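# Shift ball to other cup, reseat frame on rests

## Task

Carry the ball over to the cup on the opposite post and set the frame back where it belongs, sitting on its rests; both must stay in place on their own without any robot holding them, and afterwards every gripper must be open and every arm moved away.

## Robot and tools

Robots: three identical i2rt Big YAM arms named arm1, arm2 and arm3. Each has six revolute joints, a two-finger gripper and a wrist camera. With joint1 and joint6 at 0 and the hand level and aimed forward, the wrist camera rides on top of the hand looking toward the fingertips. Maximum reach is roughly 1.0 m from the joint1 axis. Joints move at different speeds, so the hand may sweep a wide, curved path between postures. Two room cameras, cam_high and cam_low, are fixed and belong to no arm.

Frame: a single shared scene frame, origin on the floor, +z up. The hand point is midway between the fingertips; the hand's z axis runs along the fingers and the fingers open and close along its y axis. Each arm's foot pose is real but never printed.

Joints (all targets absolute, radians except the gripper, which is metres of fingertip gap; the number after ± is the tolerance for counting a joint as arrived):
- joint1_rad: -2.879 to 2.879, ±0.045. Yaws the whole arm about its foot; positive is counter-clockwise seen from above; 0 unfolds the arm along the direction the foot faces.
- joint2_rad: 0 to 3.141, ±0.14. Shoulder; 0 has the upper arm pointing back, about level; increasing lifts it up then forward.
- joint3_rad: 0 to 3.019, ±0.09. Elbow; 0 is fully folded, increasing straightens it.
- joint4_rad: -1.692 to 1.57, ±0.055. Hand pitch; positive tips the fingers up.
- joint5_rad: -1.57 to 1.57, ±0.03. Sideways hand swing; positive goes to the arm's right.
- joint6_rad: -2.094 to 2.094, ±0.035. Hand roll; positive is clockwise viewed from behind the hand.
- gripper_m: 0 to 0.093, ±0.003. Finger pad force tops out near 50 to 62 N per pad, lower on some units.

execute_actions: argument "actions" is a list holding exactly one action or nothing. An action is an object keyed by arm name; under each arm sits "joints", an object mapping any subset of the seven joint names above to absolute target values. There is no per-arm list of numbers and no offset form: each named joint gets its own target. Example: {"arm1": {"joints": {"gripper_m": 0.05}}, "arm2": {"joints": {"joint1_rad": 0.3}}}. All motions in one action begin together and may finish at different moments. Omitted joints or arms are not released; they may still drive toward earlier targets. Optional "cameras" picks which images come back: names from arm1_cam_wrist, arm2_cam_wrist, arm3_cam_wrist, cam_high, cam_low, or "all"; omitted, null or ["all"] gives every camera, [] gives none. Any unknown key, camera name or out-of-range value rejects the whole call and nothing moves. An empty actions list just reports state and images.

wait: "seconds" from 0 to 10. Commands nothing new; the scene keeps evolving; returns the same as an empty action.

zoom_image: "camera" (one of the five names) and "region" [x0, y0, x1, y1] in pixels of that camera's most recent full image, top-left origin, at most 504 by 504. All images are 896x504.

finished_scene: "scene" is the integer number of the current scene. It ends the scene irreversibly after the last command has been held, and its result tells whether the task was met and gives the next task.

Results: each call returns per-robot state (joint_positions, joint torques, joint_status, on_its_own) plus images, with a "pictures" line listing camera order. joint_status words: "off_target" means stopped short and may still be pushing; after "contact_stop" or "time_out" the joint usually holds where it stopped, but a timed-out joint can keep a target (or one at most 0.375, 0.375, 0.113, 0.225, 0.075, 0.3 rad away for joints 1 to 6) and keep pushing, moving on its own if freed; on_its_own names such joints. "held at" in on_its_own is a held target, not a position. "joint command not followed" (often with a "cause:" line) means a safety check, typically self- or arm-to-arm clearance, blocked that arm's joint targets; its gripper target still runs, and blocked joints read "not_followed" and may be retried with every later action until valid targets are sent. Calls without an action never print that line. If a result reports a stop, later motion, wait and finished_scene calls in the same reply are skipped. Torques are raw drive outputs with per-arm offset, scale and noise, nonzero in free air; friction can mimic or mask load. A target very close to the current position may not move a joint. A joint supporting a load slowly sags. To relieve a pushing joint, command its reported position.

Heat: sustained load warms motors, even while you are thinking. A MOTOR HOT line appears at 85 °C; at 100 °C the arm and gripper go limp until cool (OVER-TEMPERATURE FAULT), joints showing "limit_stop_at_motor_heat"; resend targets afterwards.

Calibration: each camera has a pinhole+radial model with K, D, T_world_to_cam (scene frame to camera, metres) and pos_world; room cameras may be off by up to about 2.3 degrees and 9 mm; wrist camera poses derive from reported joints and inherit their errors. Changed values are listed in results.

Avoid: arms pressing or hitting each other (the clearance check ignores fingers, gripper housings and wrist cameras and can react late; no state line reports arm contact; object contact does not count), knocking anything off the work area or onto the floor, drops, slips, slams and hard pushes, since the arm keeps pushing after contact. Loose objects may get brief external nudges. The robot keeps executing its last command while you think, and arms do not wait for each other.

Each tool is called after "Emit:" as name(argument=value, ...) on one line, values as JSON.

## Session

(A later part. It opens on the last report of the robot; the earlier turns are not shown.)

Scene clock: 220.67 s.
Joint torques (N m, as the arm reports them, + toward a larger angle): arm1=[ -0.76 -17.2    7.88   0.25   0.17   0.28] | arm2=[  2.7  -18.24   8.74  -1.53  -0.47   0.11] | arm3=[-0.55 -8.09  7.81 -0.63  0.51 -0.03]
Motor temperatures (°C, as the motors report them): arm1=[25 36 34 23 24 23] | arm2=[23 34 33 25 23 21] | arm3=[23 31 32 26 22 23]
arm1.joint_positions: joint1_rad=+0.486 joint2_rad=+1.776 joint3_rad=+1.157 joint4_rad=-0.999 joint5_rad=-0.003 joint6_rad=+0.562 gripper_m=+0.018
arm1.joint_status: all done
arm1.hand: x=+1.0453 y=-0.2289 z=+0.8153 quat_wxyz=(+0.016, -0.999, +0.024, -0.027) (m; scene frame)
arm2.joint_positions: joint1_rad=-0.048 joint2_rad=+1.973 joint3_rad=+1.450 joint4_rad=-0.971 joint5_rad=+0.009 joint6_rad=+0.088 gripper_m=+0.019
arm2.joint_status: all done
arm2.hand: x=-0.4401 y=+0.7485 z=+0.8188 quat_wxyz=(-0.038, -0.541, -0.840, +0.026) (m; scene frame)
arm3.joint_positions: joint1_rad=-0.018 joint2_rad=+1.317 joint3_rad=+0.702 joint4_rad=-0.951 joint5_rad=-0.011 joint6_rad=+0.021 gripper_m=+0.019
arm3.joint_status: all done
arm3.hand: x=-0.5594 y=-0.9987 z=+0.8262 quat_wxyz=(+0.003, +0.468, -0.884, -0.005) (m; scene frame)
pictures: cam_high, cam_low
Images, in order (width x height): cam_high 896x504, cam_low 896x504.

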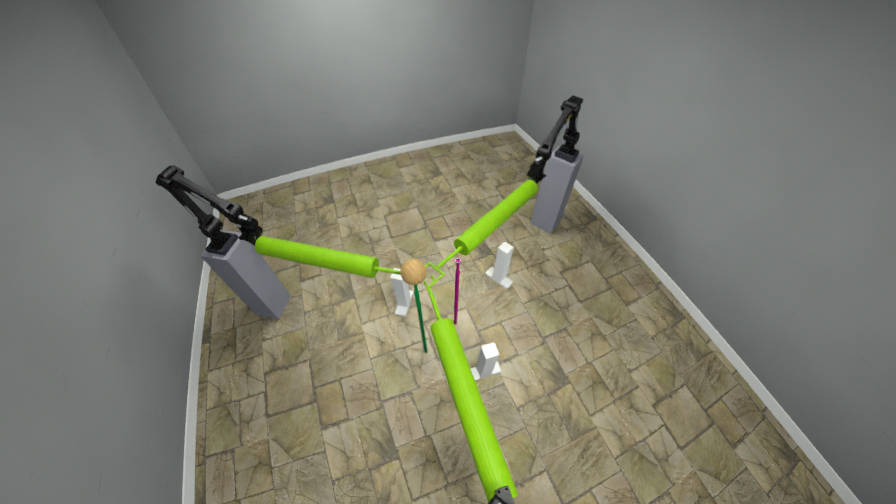

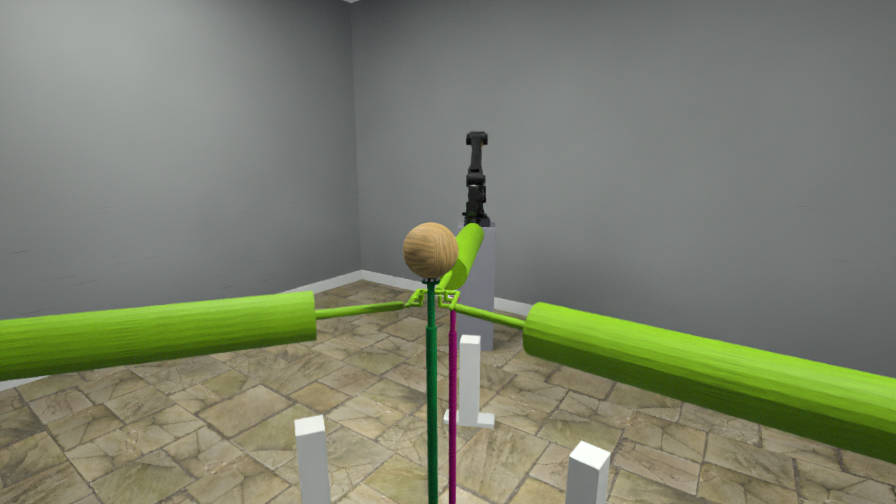

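Emit:
execute_actions(actions=[{"arm1":{"joints":{"joint1_rad":0.627,"joint6_rad":0.709,"joint2_rad":1.71,"joint3_rad":1.15,"joint4_rad":-1.0}},"arm2":{"joints":{"joint1_rad":-0.02,"joint6_rad":0.11,"joint2_rad":2.12,"joint3_rad":1.74,"joint4_rad":-1.1}},"arm3":{"joints":{"joint1_rad":-0.252,"joint6_rad":-0.211,"joint2_rad":1.25,"joint3_rad":0.67,"joint4_rad":-0.98}}}], cameras=["cam_high","cam_low"])

Emit:
zoom_image(camera="cam_high", region=[370,220,510,320])

Emit:
zoom_image(camera="cam_low", region=[380,210,520,320])

Scene clock: 247.27 s.
Joint torques (N m, as the arm reports them, + toward a larger angle): arm1=[ -0.62 -16.68   7.93   0.1    0.2    0.25] | arm2=[  2.83 -20.56  10.06  -1.21  -0.43   0.21] | arm3=[-1.58 -7.75  7.7  -0.49  0.57 -0.07]
Motor temperatures (°C, as the motors report them): arm1=[25 36 33 23 24 23] | arm2=[23 37 35 25 23 21] | arm3=[23 30 32 26 22 23]
arm1.joint_positions: joint1_rad=+0.624 joint2_rad=+1.752 joint3_rad=+1.136 joint4_rad=-0.995 joint5_rad=-0.004 joint6_rad=+0.700 gripper_m=+0.018
arm1.joint_status: all done
arm1.hand: x=+1.0856 y=-0.2788 z=+0.8193 quat_wxyz=(+0.016, -0.999, +0.024, -0.022) (m; scene frame)
arm2.joint_positions: joint1_rad=-0.039 joint2_rad=+2.116 joint3_rad=+1.697 joint4_rad=-1.061 joint5_rad=+0.008 joint6_rad=+0.088 gripper_m=+0.019
arm2.joint_status: all done
arm2.hand: x=-0.4031 y=+0.6945 z=+0.8224 quat_wxyz=(-0.045, -0.537, -0.842, +0.029) (m; scene frame)
arm3.joint_positions: joint1_rad=-0.238 joint2_rad=+1.274 joint3_rad=+0.663 joint4_rad=-0.955 joint5_rad=-0.013 joint6_rad=-0.204 gripper_m=+0.019
arm3.joint_status: all done
arm3.hand: x=-0.5185 y=-1.0518 z=+0.8259 quat_wxyz=(+0.001, +0.470, -0.883, -0.006) (m; scene frame)
pictures: cam_high, cam_low
Images, in order (width x height): cam_high 896x504, cam_low 896x504.

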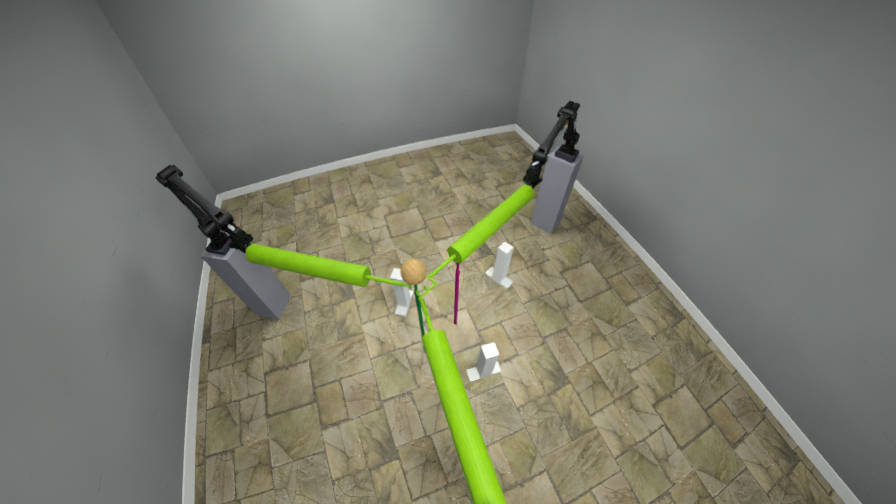

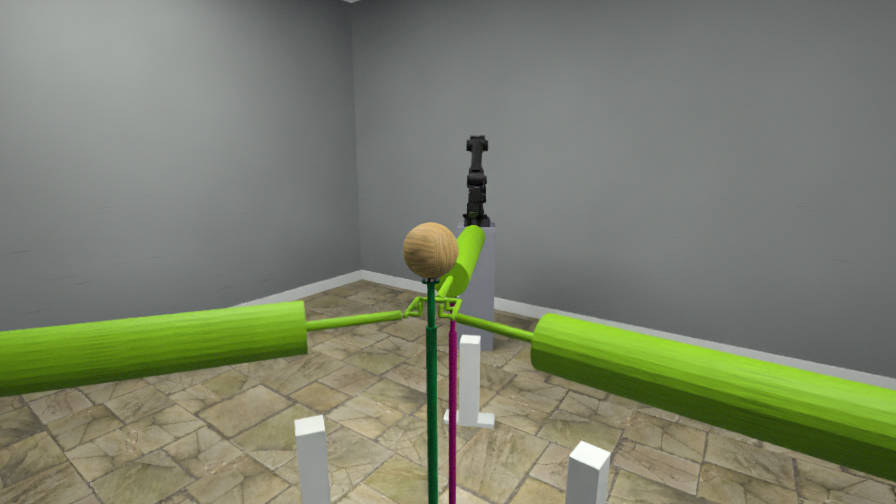

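Region (370, 220, 510, 320) of cam_high's 896x504 image, scaled by 3.600, with more detail than that image has; it fills the top 360 rows of this view, and the rest is white.

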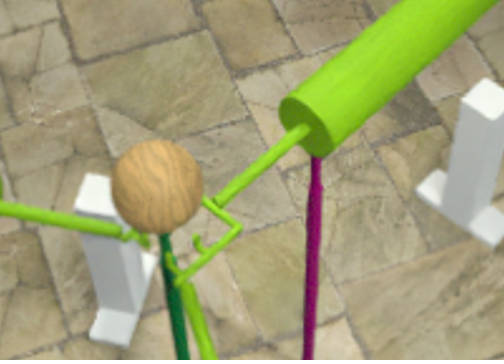

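Region (380, 210, 520, 320) of cam_low's 896x504 image, scaled by 3.600, with more detail than that image has; it fills the top 396 rows of this view, and the rest is white.

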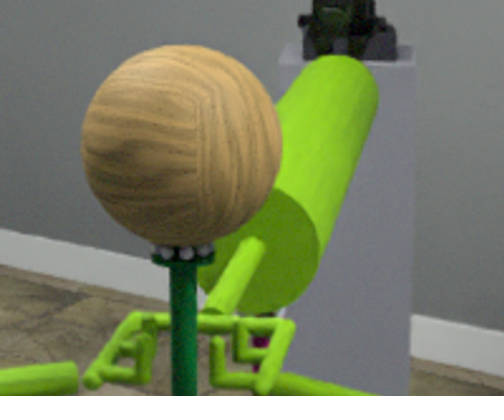

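Emit:
execute_actions(actions=[{"arm1":{"joints":{"joint2_rad":1.64,"joint3_rad":1.21,"joint4_rad":-1.11}},"arm2":{"joints":{"joint2_rad":1.99,"joint3_rad":1.7,"joint4_rad":-1.12}},"arm3":{"joints":{"joint2_rad":1.12,"joint3_rad":0.74,"joint4_rad":-1.13}}}], cameras=["cam_high","cam_low"])

Emit:
zoom_image(camera="cam_high", region=[370,220,510,320])

Emit:
zoom_image(camera="cam_low", region=[380,210,520,320])

Scene clock: 260.23 s.
Joint torques (N m, as the arm reports them, + toward a larger angle): arm1=[ -0.72 -14.66  11.07  -0.57   0.16   0.26] | arm2=[  2.88 -22.98   7.72  -0.73  -0.6    0.21] | arm3=[-1.25 -5.89 10.03 -1.37  0.57 -0.04]
Motor temperatures (°C, as the motors report them): arm1=[25 36 34 23 24 23] | arm2=[23 38 37 25 23 21] | arm3=[23 30 33 26 22 23]
arm1.joint_positions: joint1_rad=+0.623 joint2_rad=+1.661 joint3_rad=+1.167 joint4_rad=-1.087 joint5_rad=-0.002 joint6_rad=+0.700 gripper_m=+0.018
arm1.joint_status: all done
arm1.hand: x=+1.0856 y=-0.2779 z=+0.8695 quat_wxyz=(+0.007, -1.000, +0.024, -0.010) (m; scene frame)
arm2.joint_positions: joint1_rad=-0.039 joint2_rad=+2.028 joint3_rad=+1.697 joint4_rad=-1.094 joint5_rad=+0.012 joint6_rad=+0.088 gripper_m=+0.019
arm2.joint_status: all done
arm2.hand: x=-0.4044 y=+0.6955 z=+0.8763 quat_wxyz=(-0.068, -0.536, -0.840, +0.044) (m; scene frame)
arm3.joint_positions: joint1_rad=-0.238 joint2_rad=+1.130 joint3_rad=+0.714 joint4_rad=-1.078 joint5_rad=-0.013 joint6_rad=-0.206 gripper_m=+0.019
arm3.joint_status: all done
arm3.hand: x=-0.5185 y=-1.0516 z=+0.8810 quat_wxyz=(-0.033, +0.470, -0.882, -0.016) (m; scene frame)
pictures: cam_high, cam_low
Images, in order (width x height): cam_high 896x504, cam_low 896x504.

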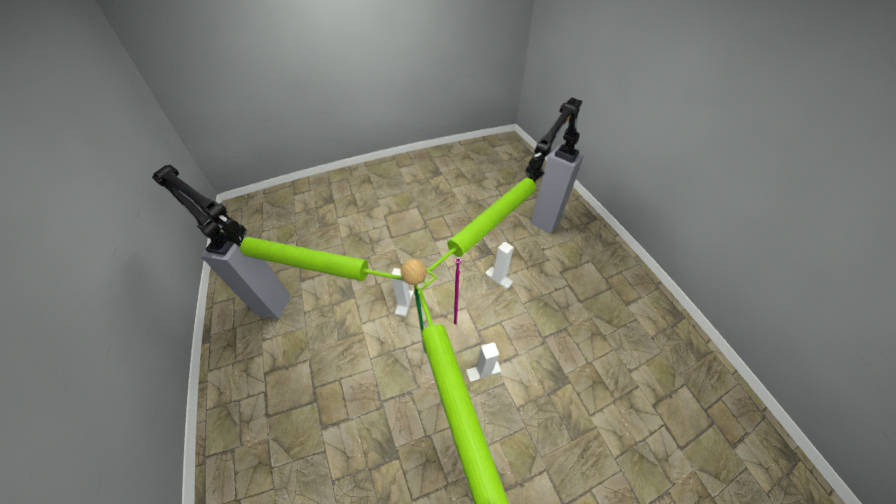

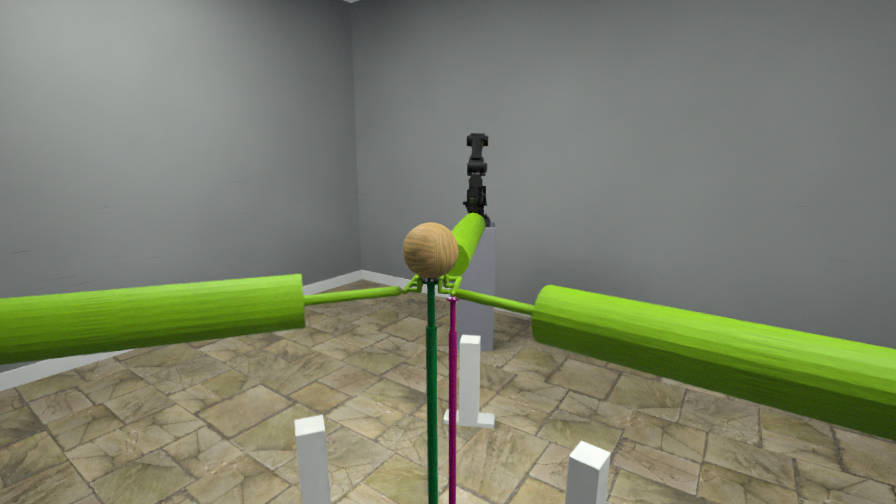

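Region (370, 220, 510, 320) of cam_high's 896x504 image, scaled by 3.600, with more detail than that image has; it fills the top 360 rows of this view, and the rest is white.

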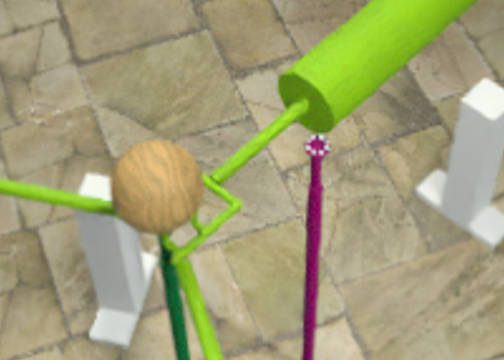

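Region (380, 210, 520, 320) of cam_low's 896x504 image, scaled by 3.600, with more detail than that image has; it fills the top 396 rows of this view, and the rest is white.

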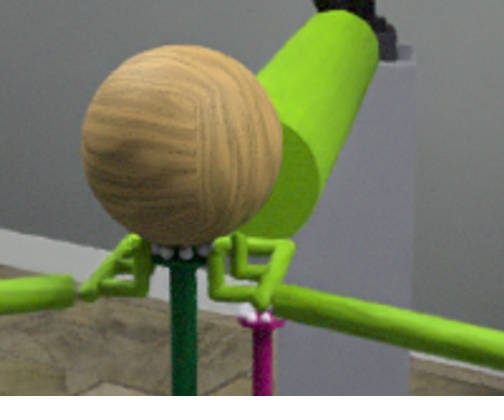

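Emit:
execute_actions(actions=[{"arm1":{"joints":{"joint2_rad":1.55,"joint3_rad":1.23,"joint4_rad":-1.2}},"arm2":{"joints":{"joint2_rad":1.91,"joint3_rad":1.71,"joint4_rad":-1.14}},"arm3":{"joints":{"joint2_rad":0.98,"joint3_rad":0.78,"joint4_rad":-1.16}}}], cameras=["cam_high","cam_low"])

Emit:
zoom_image(camera="cam_high", region=[370,200,510,300])

Emit:
zoom_image(camera="cam_low", region=[380,190,520,300])

Scene clock: 267.27 s.
Joint torques (N m, as the arm reports them, + toward a larger angle): arm1=[ -0.23 -14.42  10.64  -1.15  -0.12   0.26] | arm2=[  2.68 -23.84   8.56  -0.74  -0.44   0.22] | arm3=[-1.16 -5.61 11.58 -1.24  0.4  -0.01]
Motor temperatures (°C, as the motors report them): arm1=[25 36 35 23 24 23] | arm2=[23 40 36 25 23 21] | arm3=[23 30 34 26 22 23]
arm1.joint_positions: joint1_rad=+0.623 joint2_rad=+1.581 joint3_rad=+1.194 joint4_rad=-1.160 joint5_rad=+0.004 joint6_rad=+0.700 gripper_m=+0.018
arm1.joint_status: all done
arm1.hand: x=+1.0878 y=-0.2748 z=+0.9135 quat_wxyz=(-0.001, -1.000, +0.024, +0.005) (m; scene frame)
arm2.joint_positions: joint1_rad=-0.038 joint2_rad=+1.971 joint3_rad=+1.697 joint4_rad=-1.109 joint5_rad=+0.008 joint6_rad=+0.088 gripper_m=+0.019
arm2.joint_status: all done
arm2.hand: x=-0.4041 y=+0.6979 z=+0.9109 quat_wxyz=(-0.087, -0.535, -0.839, +0.051) (m; scene frame)
arm3.joint_positions: joint1_rad=-0.239 joint2_rad=+0.998 joint3_rad=+0.741 joint4_rad=-1.108 joint5_rad=-0.009 joint6_rad=-0.208 gripper_m=+0.018
arm3.joint_status: all done
arm3.hand: x=-0.5152 y=-1.0495 z=+0.9261 quat_wxyz=(-0.096, +0.469, -0.877, -0.032) (m; scene frame)
pictures: cam_high, cam_low
Images, in order (width x height): cam_high 896x504, cam_low 896x504.

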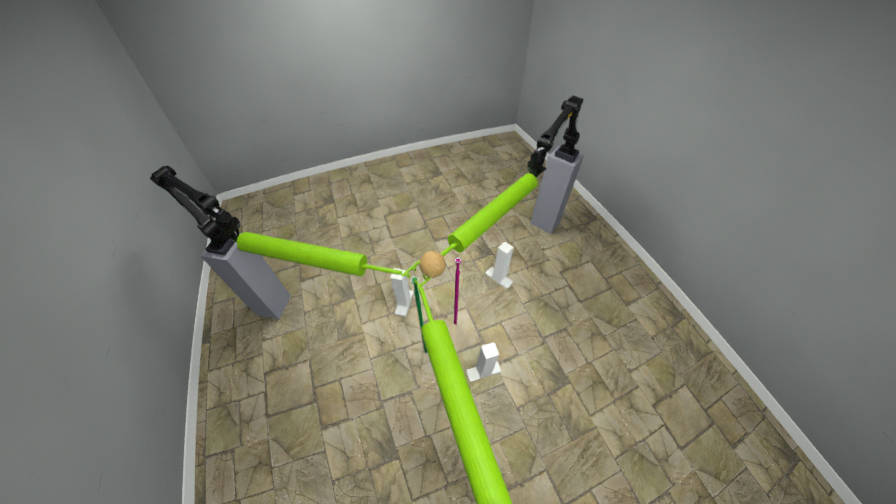

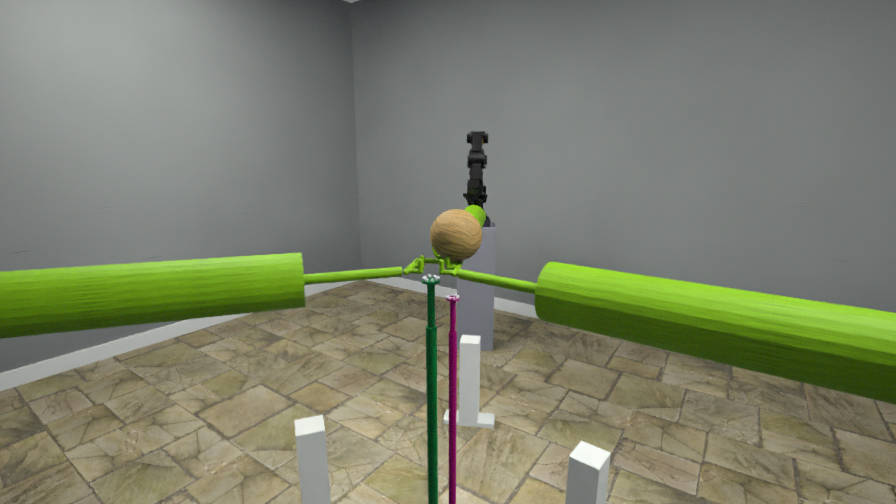

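Region (370, 200, 510, 300) of cam_high's 896x504 image, scaled by 3.600, with more detail than that image has; it fills the top 360 rows of this view, and the rest is white.

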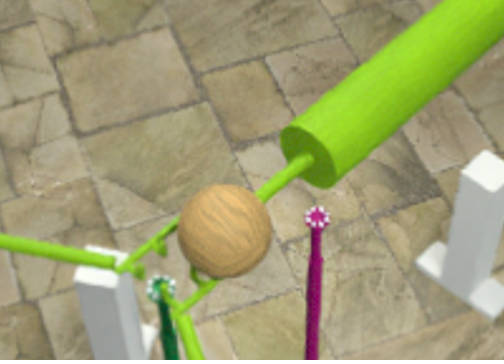

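Region (380, 190, 520, 300) of cam_low's 896x504 image, scaled by 3.600, with more detail than that image has; it fills the top 396 rows of this view, and the rest is white.

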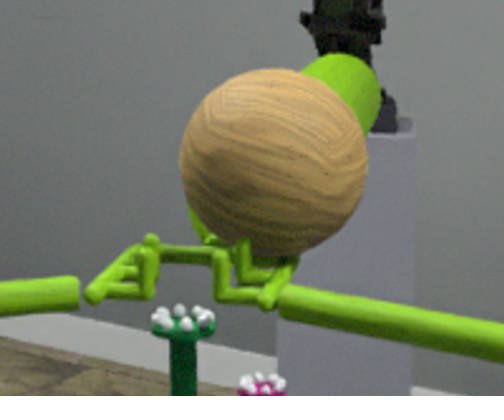

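Emit:
execute_actions(actions=[{"arm3":{"joints":{"joint2_rad":1.1,"joint3_rad":0.72,"joint4_rad":-1.09}}}], cameras=["cam_high","cam_low","arm2_cam_wrist"])

Emit:
zoom_image(camera="cam_high", region=[370,200,510,300])

Emit:
zoom_image(camera="cam_low", region=[380,190,520,300])

Scene clock: 291.23 s.
Joint torques (N m, as the arm reports them, + toward a larger angle): arm1=[ -0.35 -14.43  10.85  -0.84  -0.11   0.25] | arm2=[  2.51 -23.92   8.59  -0.7   -0.24   0.21] | arm3=[-1.24 -6.51  8.28 -0.37  0.33  0.  ]
Motor temperatures (°C, as the motors report them): arm1=[25 35 37 23 24 23] | arm2=[23 42 36 25 23 21] | arm3=[23 29 37 26 22 23]
arm1.joint_positions: joint1_rad=+0.623 joint2_rad=+1.581 joint3_rad=+1.194 joint4_rad=-1.169 joint5_rad=+0.005 joint6_rad=+0.700 gripper_m=+0.018
arm1.joint_status: not commanded
arm1.hand: x=+1.0895 y=-0.2734 z=+0.9135 quat_wxyz=(+0.002, -1.000, +0.024, +0.002) (m; scene frame)
arm2.joint_positions: joint1_rad=-0.036 joint2_rad=+1.971 joint3_rad=+1.697 joint4_rad=-1.111 joint5_rad=+0.003 joint6_rad=+0.088 gripper_m=+0.019
arm2.joint_status: not commanded
arm2.hand: x=-0.4020 y=+0.6995 z=+0.9108 quat_wxyz=(-0.088, -0.533, -0.840, +0.049) (m; scene frame)
arm3.joint_positions: joint1_rad=-0.239 joint2_rad=+1.115 joint3_rad=+0.720 joint4_rad=-1.064 joint5_rad=-0.007 joint6_rad=-0.208 gripper_m=+0.018
arm3.joint_status: all done
arm3.hand: x=-0.5135 y=-1.0483 z=+0.8873 quat_wxyz=(-0.050, +0.471, -0.881, -0.018) (m; scene frame)
pictures: arm2_cam_wrist, cam_high, cam_low
camera_calibration (this result's frames):
arm2_cam_wrist: T_world_to_cam=[[-0.906381, -0.422373, -0.00868058, -0.0642108], [-0.389685, 0.827947, 0.403298, -1.09264], [-0.163155, 0.368924, -0.915027, 0.63359], [0, 0, 0, 1]] pos_world=[-0.380613, 0.643783, 1.01986]
Images, in order (width x height): arm2_cam_wrist 896x504, cam_high 896x504, cam_low 896x504.

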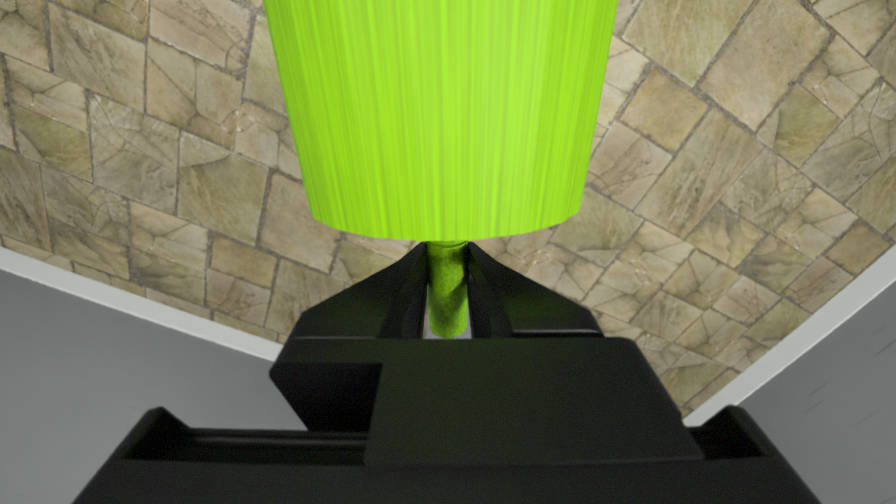

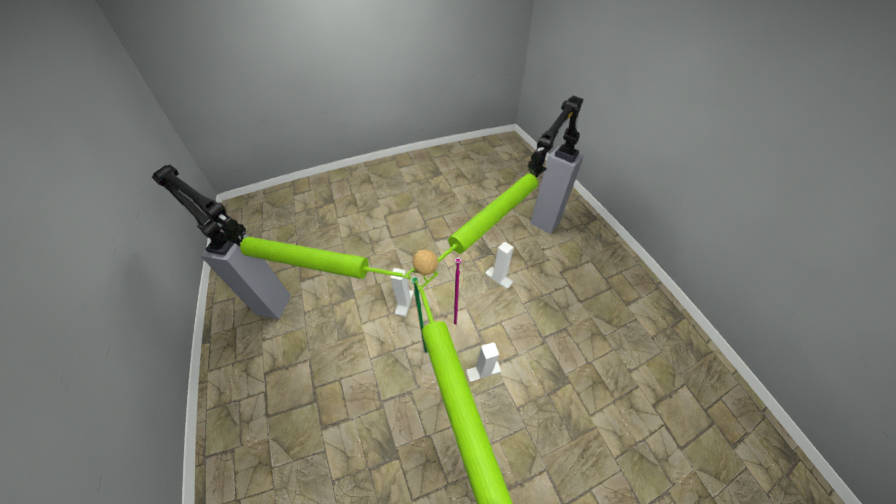

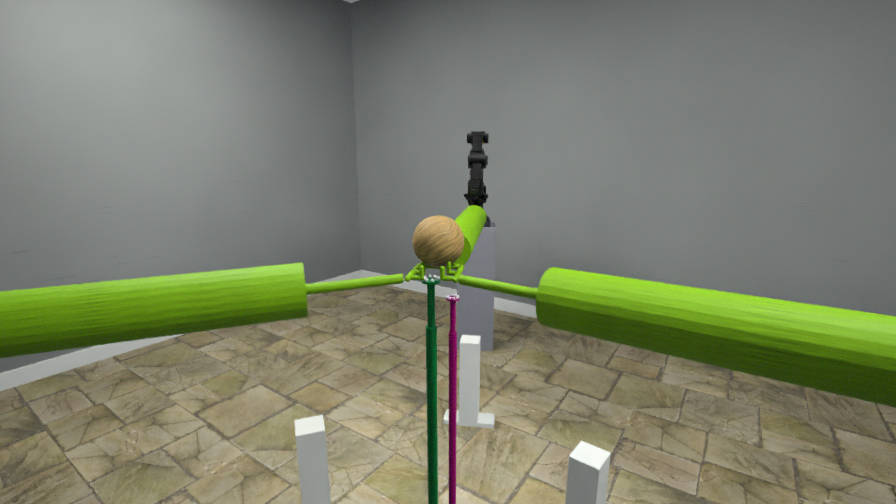

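Region (370, 200, 510, 300) of cam_high's 896x504 image, scaled by 3.600, with more detail than that image has; it fills the top 360 rows of this view, and the rest is white.

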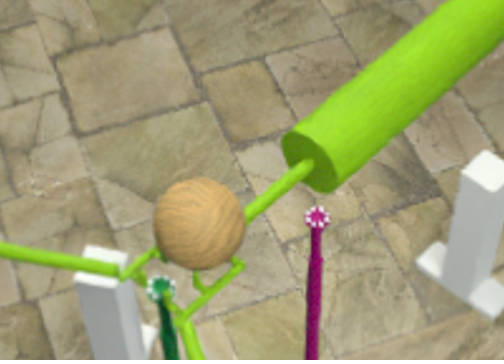

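Region (380, 190, 520, 300) of cam_low's 896x504 image, scaled by 3.600, with more detail than that image has; it fills the top 396 rows of this view, and the rest is white.

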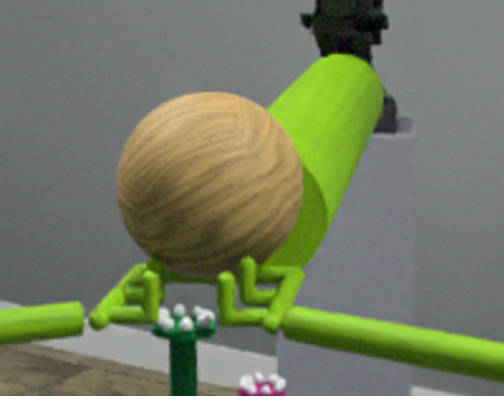

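Emit:
execute_actions(actions=[{"arm1":{"joints":{"joint1_rad":0.379,"joint6_rad":0.456,"joint2_rad":1.58,"joint3_rad":1.18,"joint4_rad":-1.17}},"arm2":{"joints":{"joint1_rad":-0.01,"joint6_rad":0.11,"joint2_rad":1.76,"joint3_rad":1.39,"joint4_rad":-1.12}},"arm3":{"joints":{"joint1_rad":0.093,"joint6_rad":0.124,"joint2_rad":1.28,"joint3_rad":0.86,"joint4_rad":-1.09}}}], cameras=["cam_high","cam_low"])

Emit:
zoom_image(camera="cam_high", region=[370,200,510,300])

Scene clock: 322.03 s.
Joint torques (N m, as the arm reports them, + toward a larger angle): arm1=[  0.48 -14.36   8.56  -0.91   0.16   0.18] | arm2=[  2.54 -17.48   7.7    0.01  -0.36   0.16] | arm3=[ 0.29 -8.45  9.48 -0.8  -0.36  0.26]
Motor temperatures (°C, as the motors report them): arm1=[25 35 38 23 24 23] | arm2=[23 44 37 25 23 21] | arm3=[23 29 35 26 22 23]
arm1.joint_positions: joint1_rad=+0.369 joint2_rad=+1.609 joint3_rad=+1.174 joint4_rad=-1.137 joint5_rad=-0.003 joint6_rad=+0.456 gripper_m=+0.018
arm1.joint_status: all done
arm1.hand: x=+1.0339 y=-0.1751 z=+0.8949 quat_wxyz=(+0.004, -1.000, +0.029, -0.007) (m; scene frame)
arm2.joint_positions: joint1_rad=-0.028 joint2_rad=+1.778 joint3_rad=+1.382 joint4_rad=-1.115 joint5_rad=+0.006 joint6_rad=+0.092 gripper_m=+0.019
arm2.joint_status: all done
arm2.hand: x=-0.4551 y=+0.7977 z=+0.8961 quat_wxyz=(-0.032, -0.534, -0.844, +0.021) (m; scene frame)
arm3.joint_positions: joint1_rad=+0.089 joint2_rad=+1.298 joint3_rad=+0.843 joint4_rad=-1.056 joint5_rad=+0.011 joint6_rad=+0.101 gripper_m=+0.018
arm3.joint_status: all done
arm3.hand: x=-0.5674 y=-0.9508 z=+0.8783 quat_wxyz=(-0.025, +0.479, -0.877, -0.012) (m; scene frame)
pictures: cam_high, cam_low
Images, in order (width x height): cam_high 896x504, cam_low 896x504.

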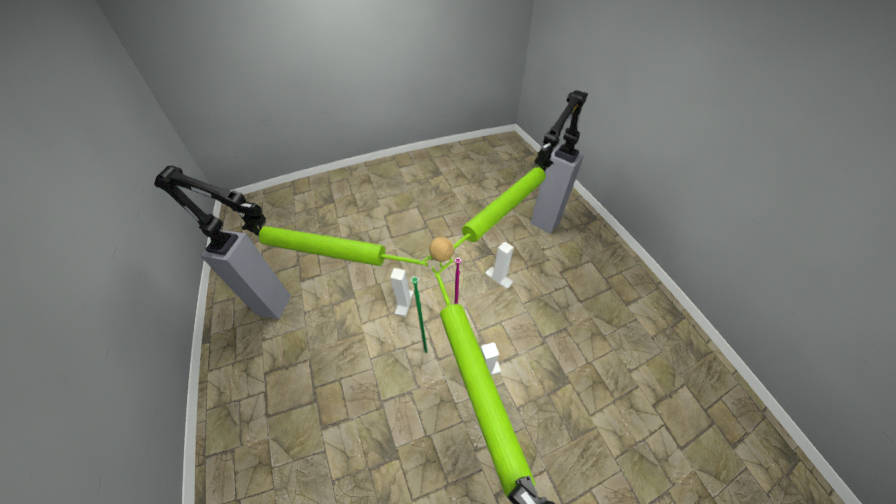

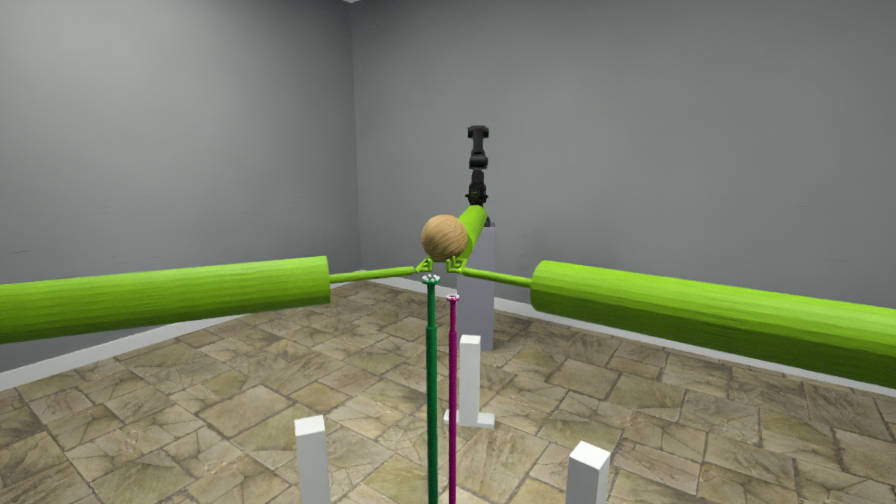

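Region (370, 200, 510, 300) of cam_high's 896x504 image, scaled by 3.600, with more detail than that image has; it fills the top 360 rows of this view, and the rest is white.

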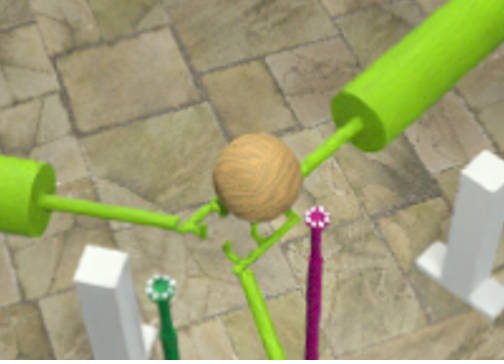

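Emit:
execute_actions(actions=[{"arm1":{"joints":{"joint1_rad":0.095,"joint6_rad":0.19,"joint2_rad":1.71,"joint3_rad":1.19,"joint4_rad":-1.04}},"arm2":{"joints":{"joint1_rad":0.04,"joint6_rad":0.145,"joint2_rad":1.57,"joint3_rad":0.97,"joint4_rad":-0.96}},"arm3":{"joints":{"joint1_rad":0.33,"joint6_rad":0.335,"joint2_rad":1.57,"joint3_rad":1.04,"joint4_rad":-1.02}}}], cameras=["cam_high","cam_low"])

Emit:
zoom_image(camera="cam_high", region=[390,190,530,290])

Emit:
zoom_image(camera="cam_low", region=[390,200,530,310])

Scene clock: 341.47 s.
Joint torques (N m, as the arm reports them, + toward a larger angle): arm1=[ -1.16 -17.06   8.44  -0.59   0.47   0.21] | arm2=[  2.66 -14.82   5.48  -0.12  -0.59   0.04] | arm3=[  1.1  -12.17   7.95  -1.24  -0.49   0.19]
Motor temperatures (°C, as the motors report them): arm1=[25 35 36 23 24 23] | arm2=[23 42 36 25 23 21] | arm3=[23 29 35 26 22 23]
arm1.joint_positions: joint1_rad=+0.098 joint2_rad=+1.757 joint3_rad=+1.173 joint4_rad=-1.017 joint5_rad=-0.011 joint6_rad=+0.187 gripper_m=+0.018
arm1.joint_status: all done
arm1.hand: x=+0.9840 y=-0.0612 z=+0.8295 quat_wxyz=(+0.002, -0.999, +0.030, -0.022) (m; scene frame)
arm2.joint_positions: joint1_rad=+0.022 joint2_rad=+1.608 joint3_rad=+0.982 joint4_rad=-0.955 joint5_rad=+0.012 joint6_rad=+0.140 gripper_m=+0.019
arm2.joint_status: all done
arm2.hand: x=-0.5006 y=+0.9122 z=+0.8366 quat_wxyz=(+0.001, -0.534, -0.846, +0.008) (m; scene frame)
arm3.joint_positions: joint1_rad=+0.313 joint2_rad=+1.587 joint3_rad=+1.036 joint4_rad=-0.974 joint5_rad=+0.014 joint6_rad=+0.319 gripper_m=+0.018
arm3.joint_status: all done
arm3.hand: x=-0.6167 y=-0.8368 z=+0.8405 quat_wxyz=(-0.019, +0.482, -0.876, -0.011) (m; scene frame)
pictures: cam_high, cam_low
Images, in order (width x height): cam_high 896x504, cam_low 896x504.

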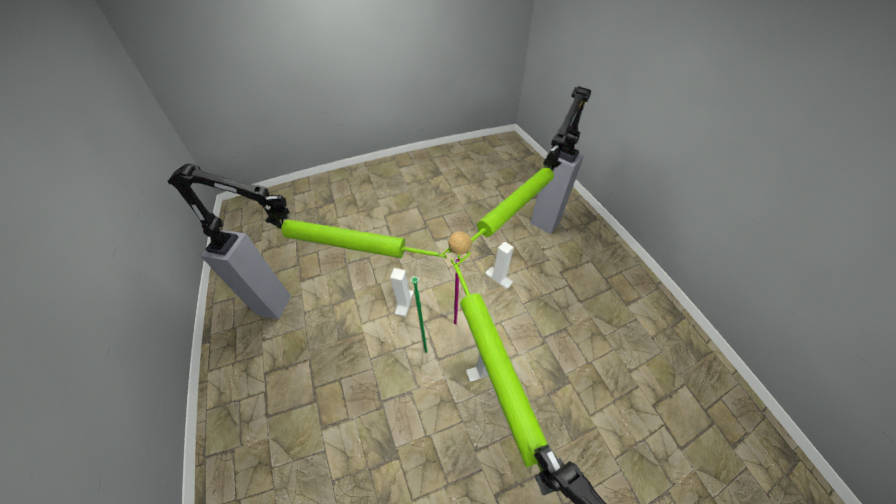

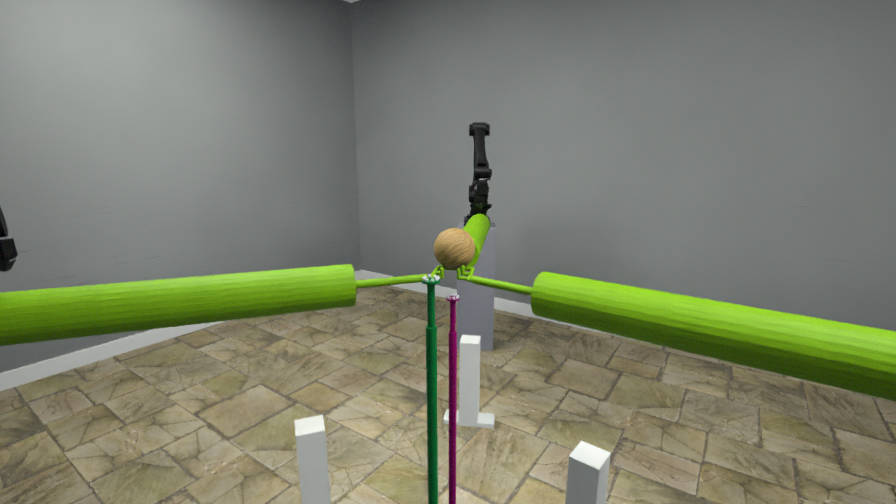

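Region (390, 190, 530, 290) of cam_high's 896x504 image, scaled by 3.600, with more detail than that image has; it fills the top 360 rows of this view, and the rest is white.

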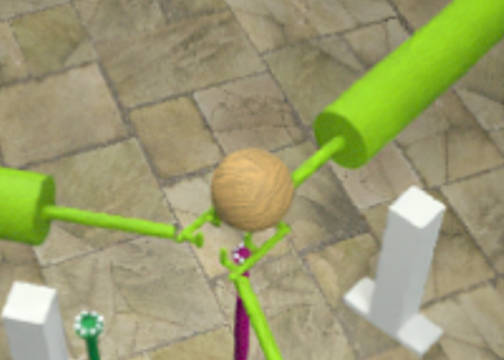

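Region (390, 200, 530, 310) of cam_low's 896x504 image, scaled by 3.600, with more detail than that image has; it fills the top 396 rows of this view, and the rest is white.

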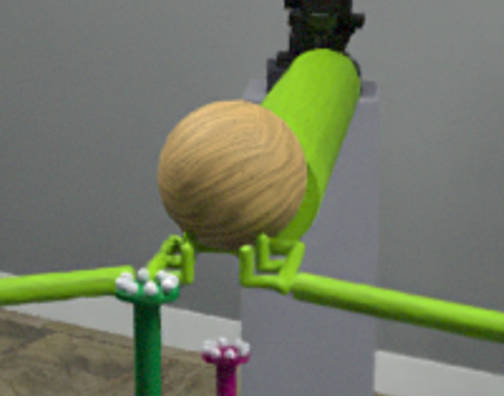

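Emit:
execute_actions(actions=[{"arm1":{"joints":{"joint2_rad":1.84,"joint3_rad":1.125,"joint4_rad":-0.88}},"arm2":{"joints":{"joint2_rad":1.715,"joint3_rad":0.935,"joint4_rad":-0.8}},"arm3":{"joints":{"joint2_rad":1.695,"joint3_rad":0.99,"joint4_rad":-0.82}}}], cameras=["cam_high","cam_low"])

Emit:
zoom_image(camera="cam_high", region=[390,190,530,290])

Emit:
zoom_image(camera="cam_low", region=[390,220,530,330])

Scene clock: 364.20 s.
Joint torques (N m, as the arm reports them, + toward a larger angle): arm1=[ -0.26 -17.65   6.1   -0.62   0.47   0.18] | arm2=[  2.18 -14.14   5.29   0.09  -0.31   0.04] | arm3=[  1.48 -14.06   7.07   0.14  -0.44   0.16]
Motor temperatures (°C, as the motors report them): arm1=[25 36 35 23 24 23] | arm2=[23 40 34 25 23 21] | arm3=[23 30 34 26 23 23]
arm1.joint_positions: joint1_rad=+0.098 joint2_rad=+1.884 joint3_rad=+1.126 joint4_rad=-0.857 joint5_rad=-0.011 joint6_rad=+0.187 gripper_m=+0.018
arm1.joint_status: all done
arm1.hand: x=+0.9848 y=-0.0605 z=+0.7575 quat_wxyz=(+0.003, -0.999, +0.030, -0.028) (m; scene frame)
arm2.joint_positions: joint1_rad=+0.026 joint2_rad=+1.733 joint3_rad=+0.937 joint4_rad=-0.801 joint5_rad=+0.005 joint6_rad=+0.140 gripper_m=+0.019
arm2.joint_status: all done
arm2.hand: x=-0.4977 y=+0.9131 z=+0.7743 quat_wxyz=(+0.006, -0.532, -0.847, +0.002) (m; scene frame)
arm3.joint_positions: joint1_rad=+0.313 joint2_rad=+1.720 joint3_rad=+0.985 joint4_rad=-0.811 joint5_rad=+0.013 joint6_rad=+0.320 gripper_m=+0.018
arm3.joint_status: all done
arm3.hand: x=-0.6166 y=-0.8349 z=+0.7707 quat_wxyz=(-0.011, +0.481, -0.876, -0.004) (m; scene frame)
pictures: cam_high, cam_low
Images, in order (width x height): cam_high 896x504, cam_low 896x504.

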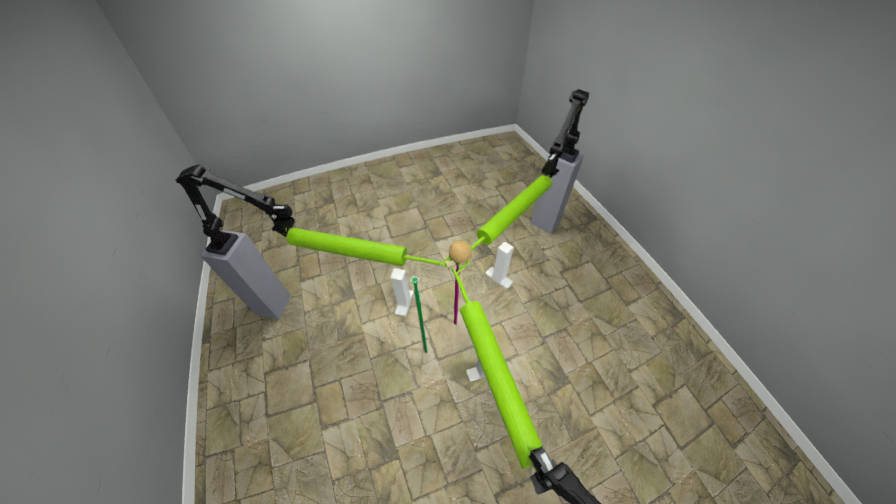

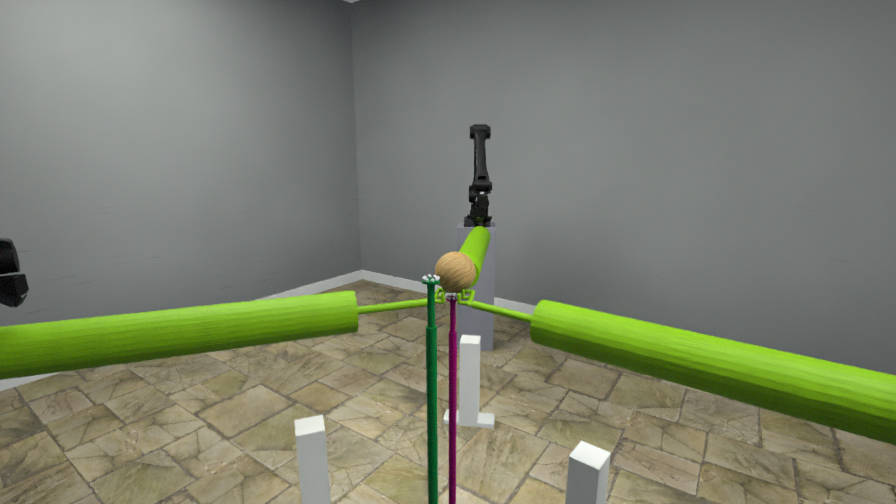

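Region (390, 190, 530, 290) of cam_high's 896x504 image, scaled by 3.600, with more detail than that image has; it fills the top 360 rows of this view, and the rest is white.

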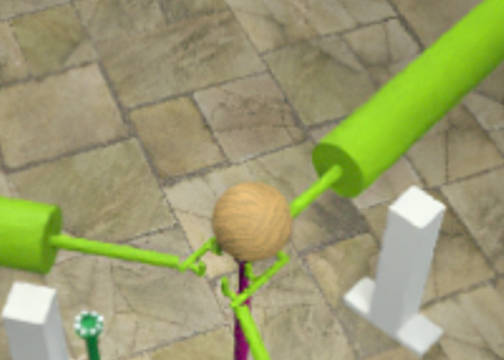

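Region (390, 220, 530, 330) of cam_low's 896x504 image, scaled by 3.600, with more detail than that image has; it fills the top 396 rows of this view, and the rest is white.

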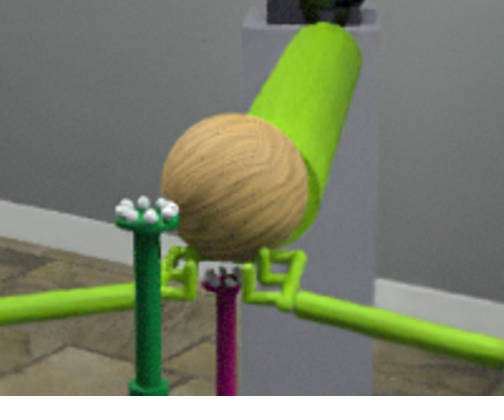

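Emit:
execute_actions(actions=[{"arm1":{"joints":{"joint2_rad":1.9,"joint3_rad":1.1,"joint4_rad":-0.81}},"arm2":{"joints":{"joint2_rad":1.79,"joint3_rad":0.915,"joint4_rad":-0.72}},"arm3":{"joints":{"joint2_rad":1.775,"joint3_rad":0.965,"joint4_rad":-0.735}}}], cameras=["cam_high","cam_low"])

Emit:
zoom_image(camera="cam_high", region=[390,190,530,290])

Emit:
zoom_image(camera="cam_low", region=[390,220,530,330])

Scene clock: 372.10 s.
Joint torques (N m, as the arm reports them, + toward a larger angle): arm1=[ -1.2  -15.8    5.26  -0.28   0.44   0.22] | arm2=[  2.34 -12.9    4.7    0.22  -0.23   0.04] | arm3=[  1.17 -12.29   6.12   0.35  -0.46   0.2 ]
Motor temperatures (°C, as the motors report them): arm1=[25 36 34 23 24 23] | arm2=[23 40 33 25 23 21] | arm3=[23 31 34 26 23 23]
arm1.joint_positions: joint1_rad=+0.098 joint2_rad=+1.917 joint3_rad=+1.107 joint4_rad=-0.794 joint5_rad=-0.011 joint6_rad=+0.187 gripper_m=+0.018
arm1.joint_status: all done
arm1.hand: x=+0.9852 y=-0.0603 z=+0.7371 quat_wxyz=(+0.002, -0.999, +0.030, -0.023) (m; scene frame)
arm2.joint_positions: joint1_rad=+0.028 joint2_rad=+1.786 joint3_rad=+0.918 joint4_rad=-0.725 joint5_rad=+0.003 joint6_rad=+0.140 gripper_m=+0.019
arm2.joint_status: all done
arm2.hand: x=-0.4968 y=+0.9136 z=+0.7484 quat_wxyz=(+0.004, -0.531, -0.847, +0.002) (m; scene frame)
arm3.joint_positions: joint1_rad=+0.313 joint2_rad=+1.782 joint3_rad=+0.965 joint4_rad=-0.729 joint5_rad=+0.013 joint6_rad=+0.321 gripper_m=+0.018
arm3.joint_status: all done
arm3.hand: x=-0.6166 y=-0.8345 z=+0.7402 quat_wxyz=(-0.011, +0.481, -0.877, -0.004) (m; scene frame)
pictures: cam_high, cam_low
Images, in order (width x height): cam_high 896x504, cam_low 896x504.

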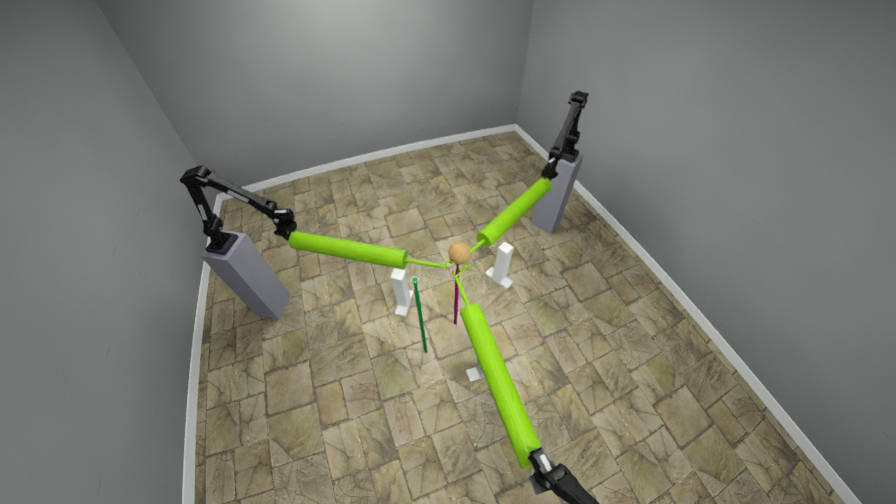

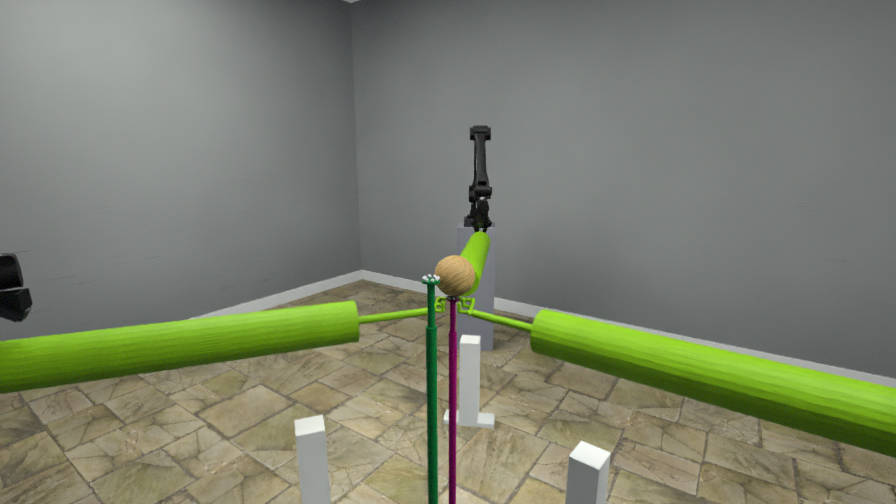

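Region (390, 190, 530, 290) of cam_high's 896x504 image, scaled by 3.600, with more detail than that image has; it fills the top 360 rows of this view, and the rest is white.

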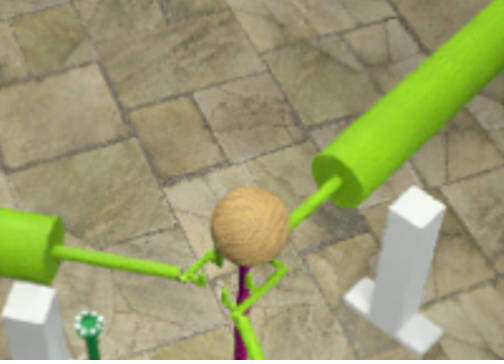

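Region (390, 220, 530, 330) of cam_low's 896x504 image, scaled by 3.600, with more detail than that image has; it fills the top 396 rows of this view, and the rest is white.

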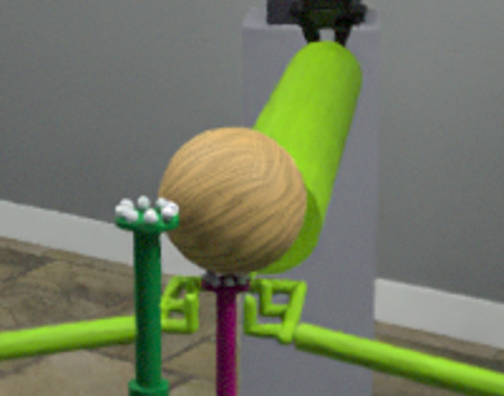

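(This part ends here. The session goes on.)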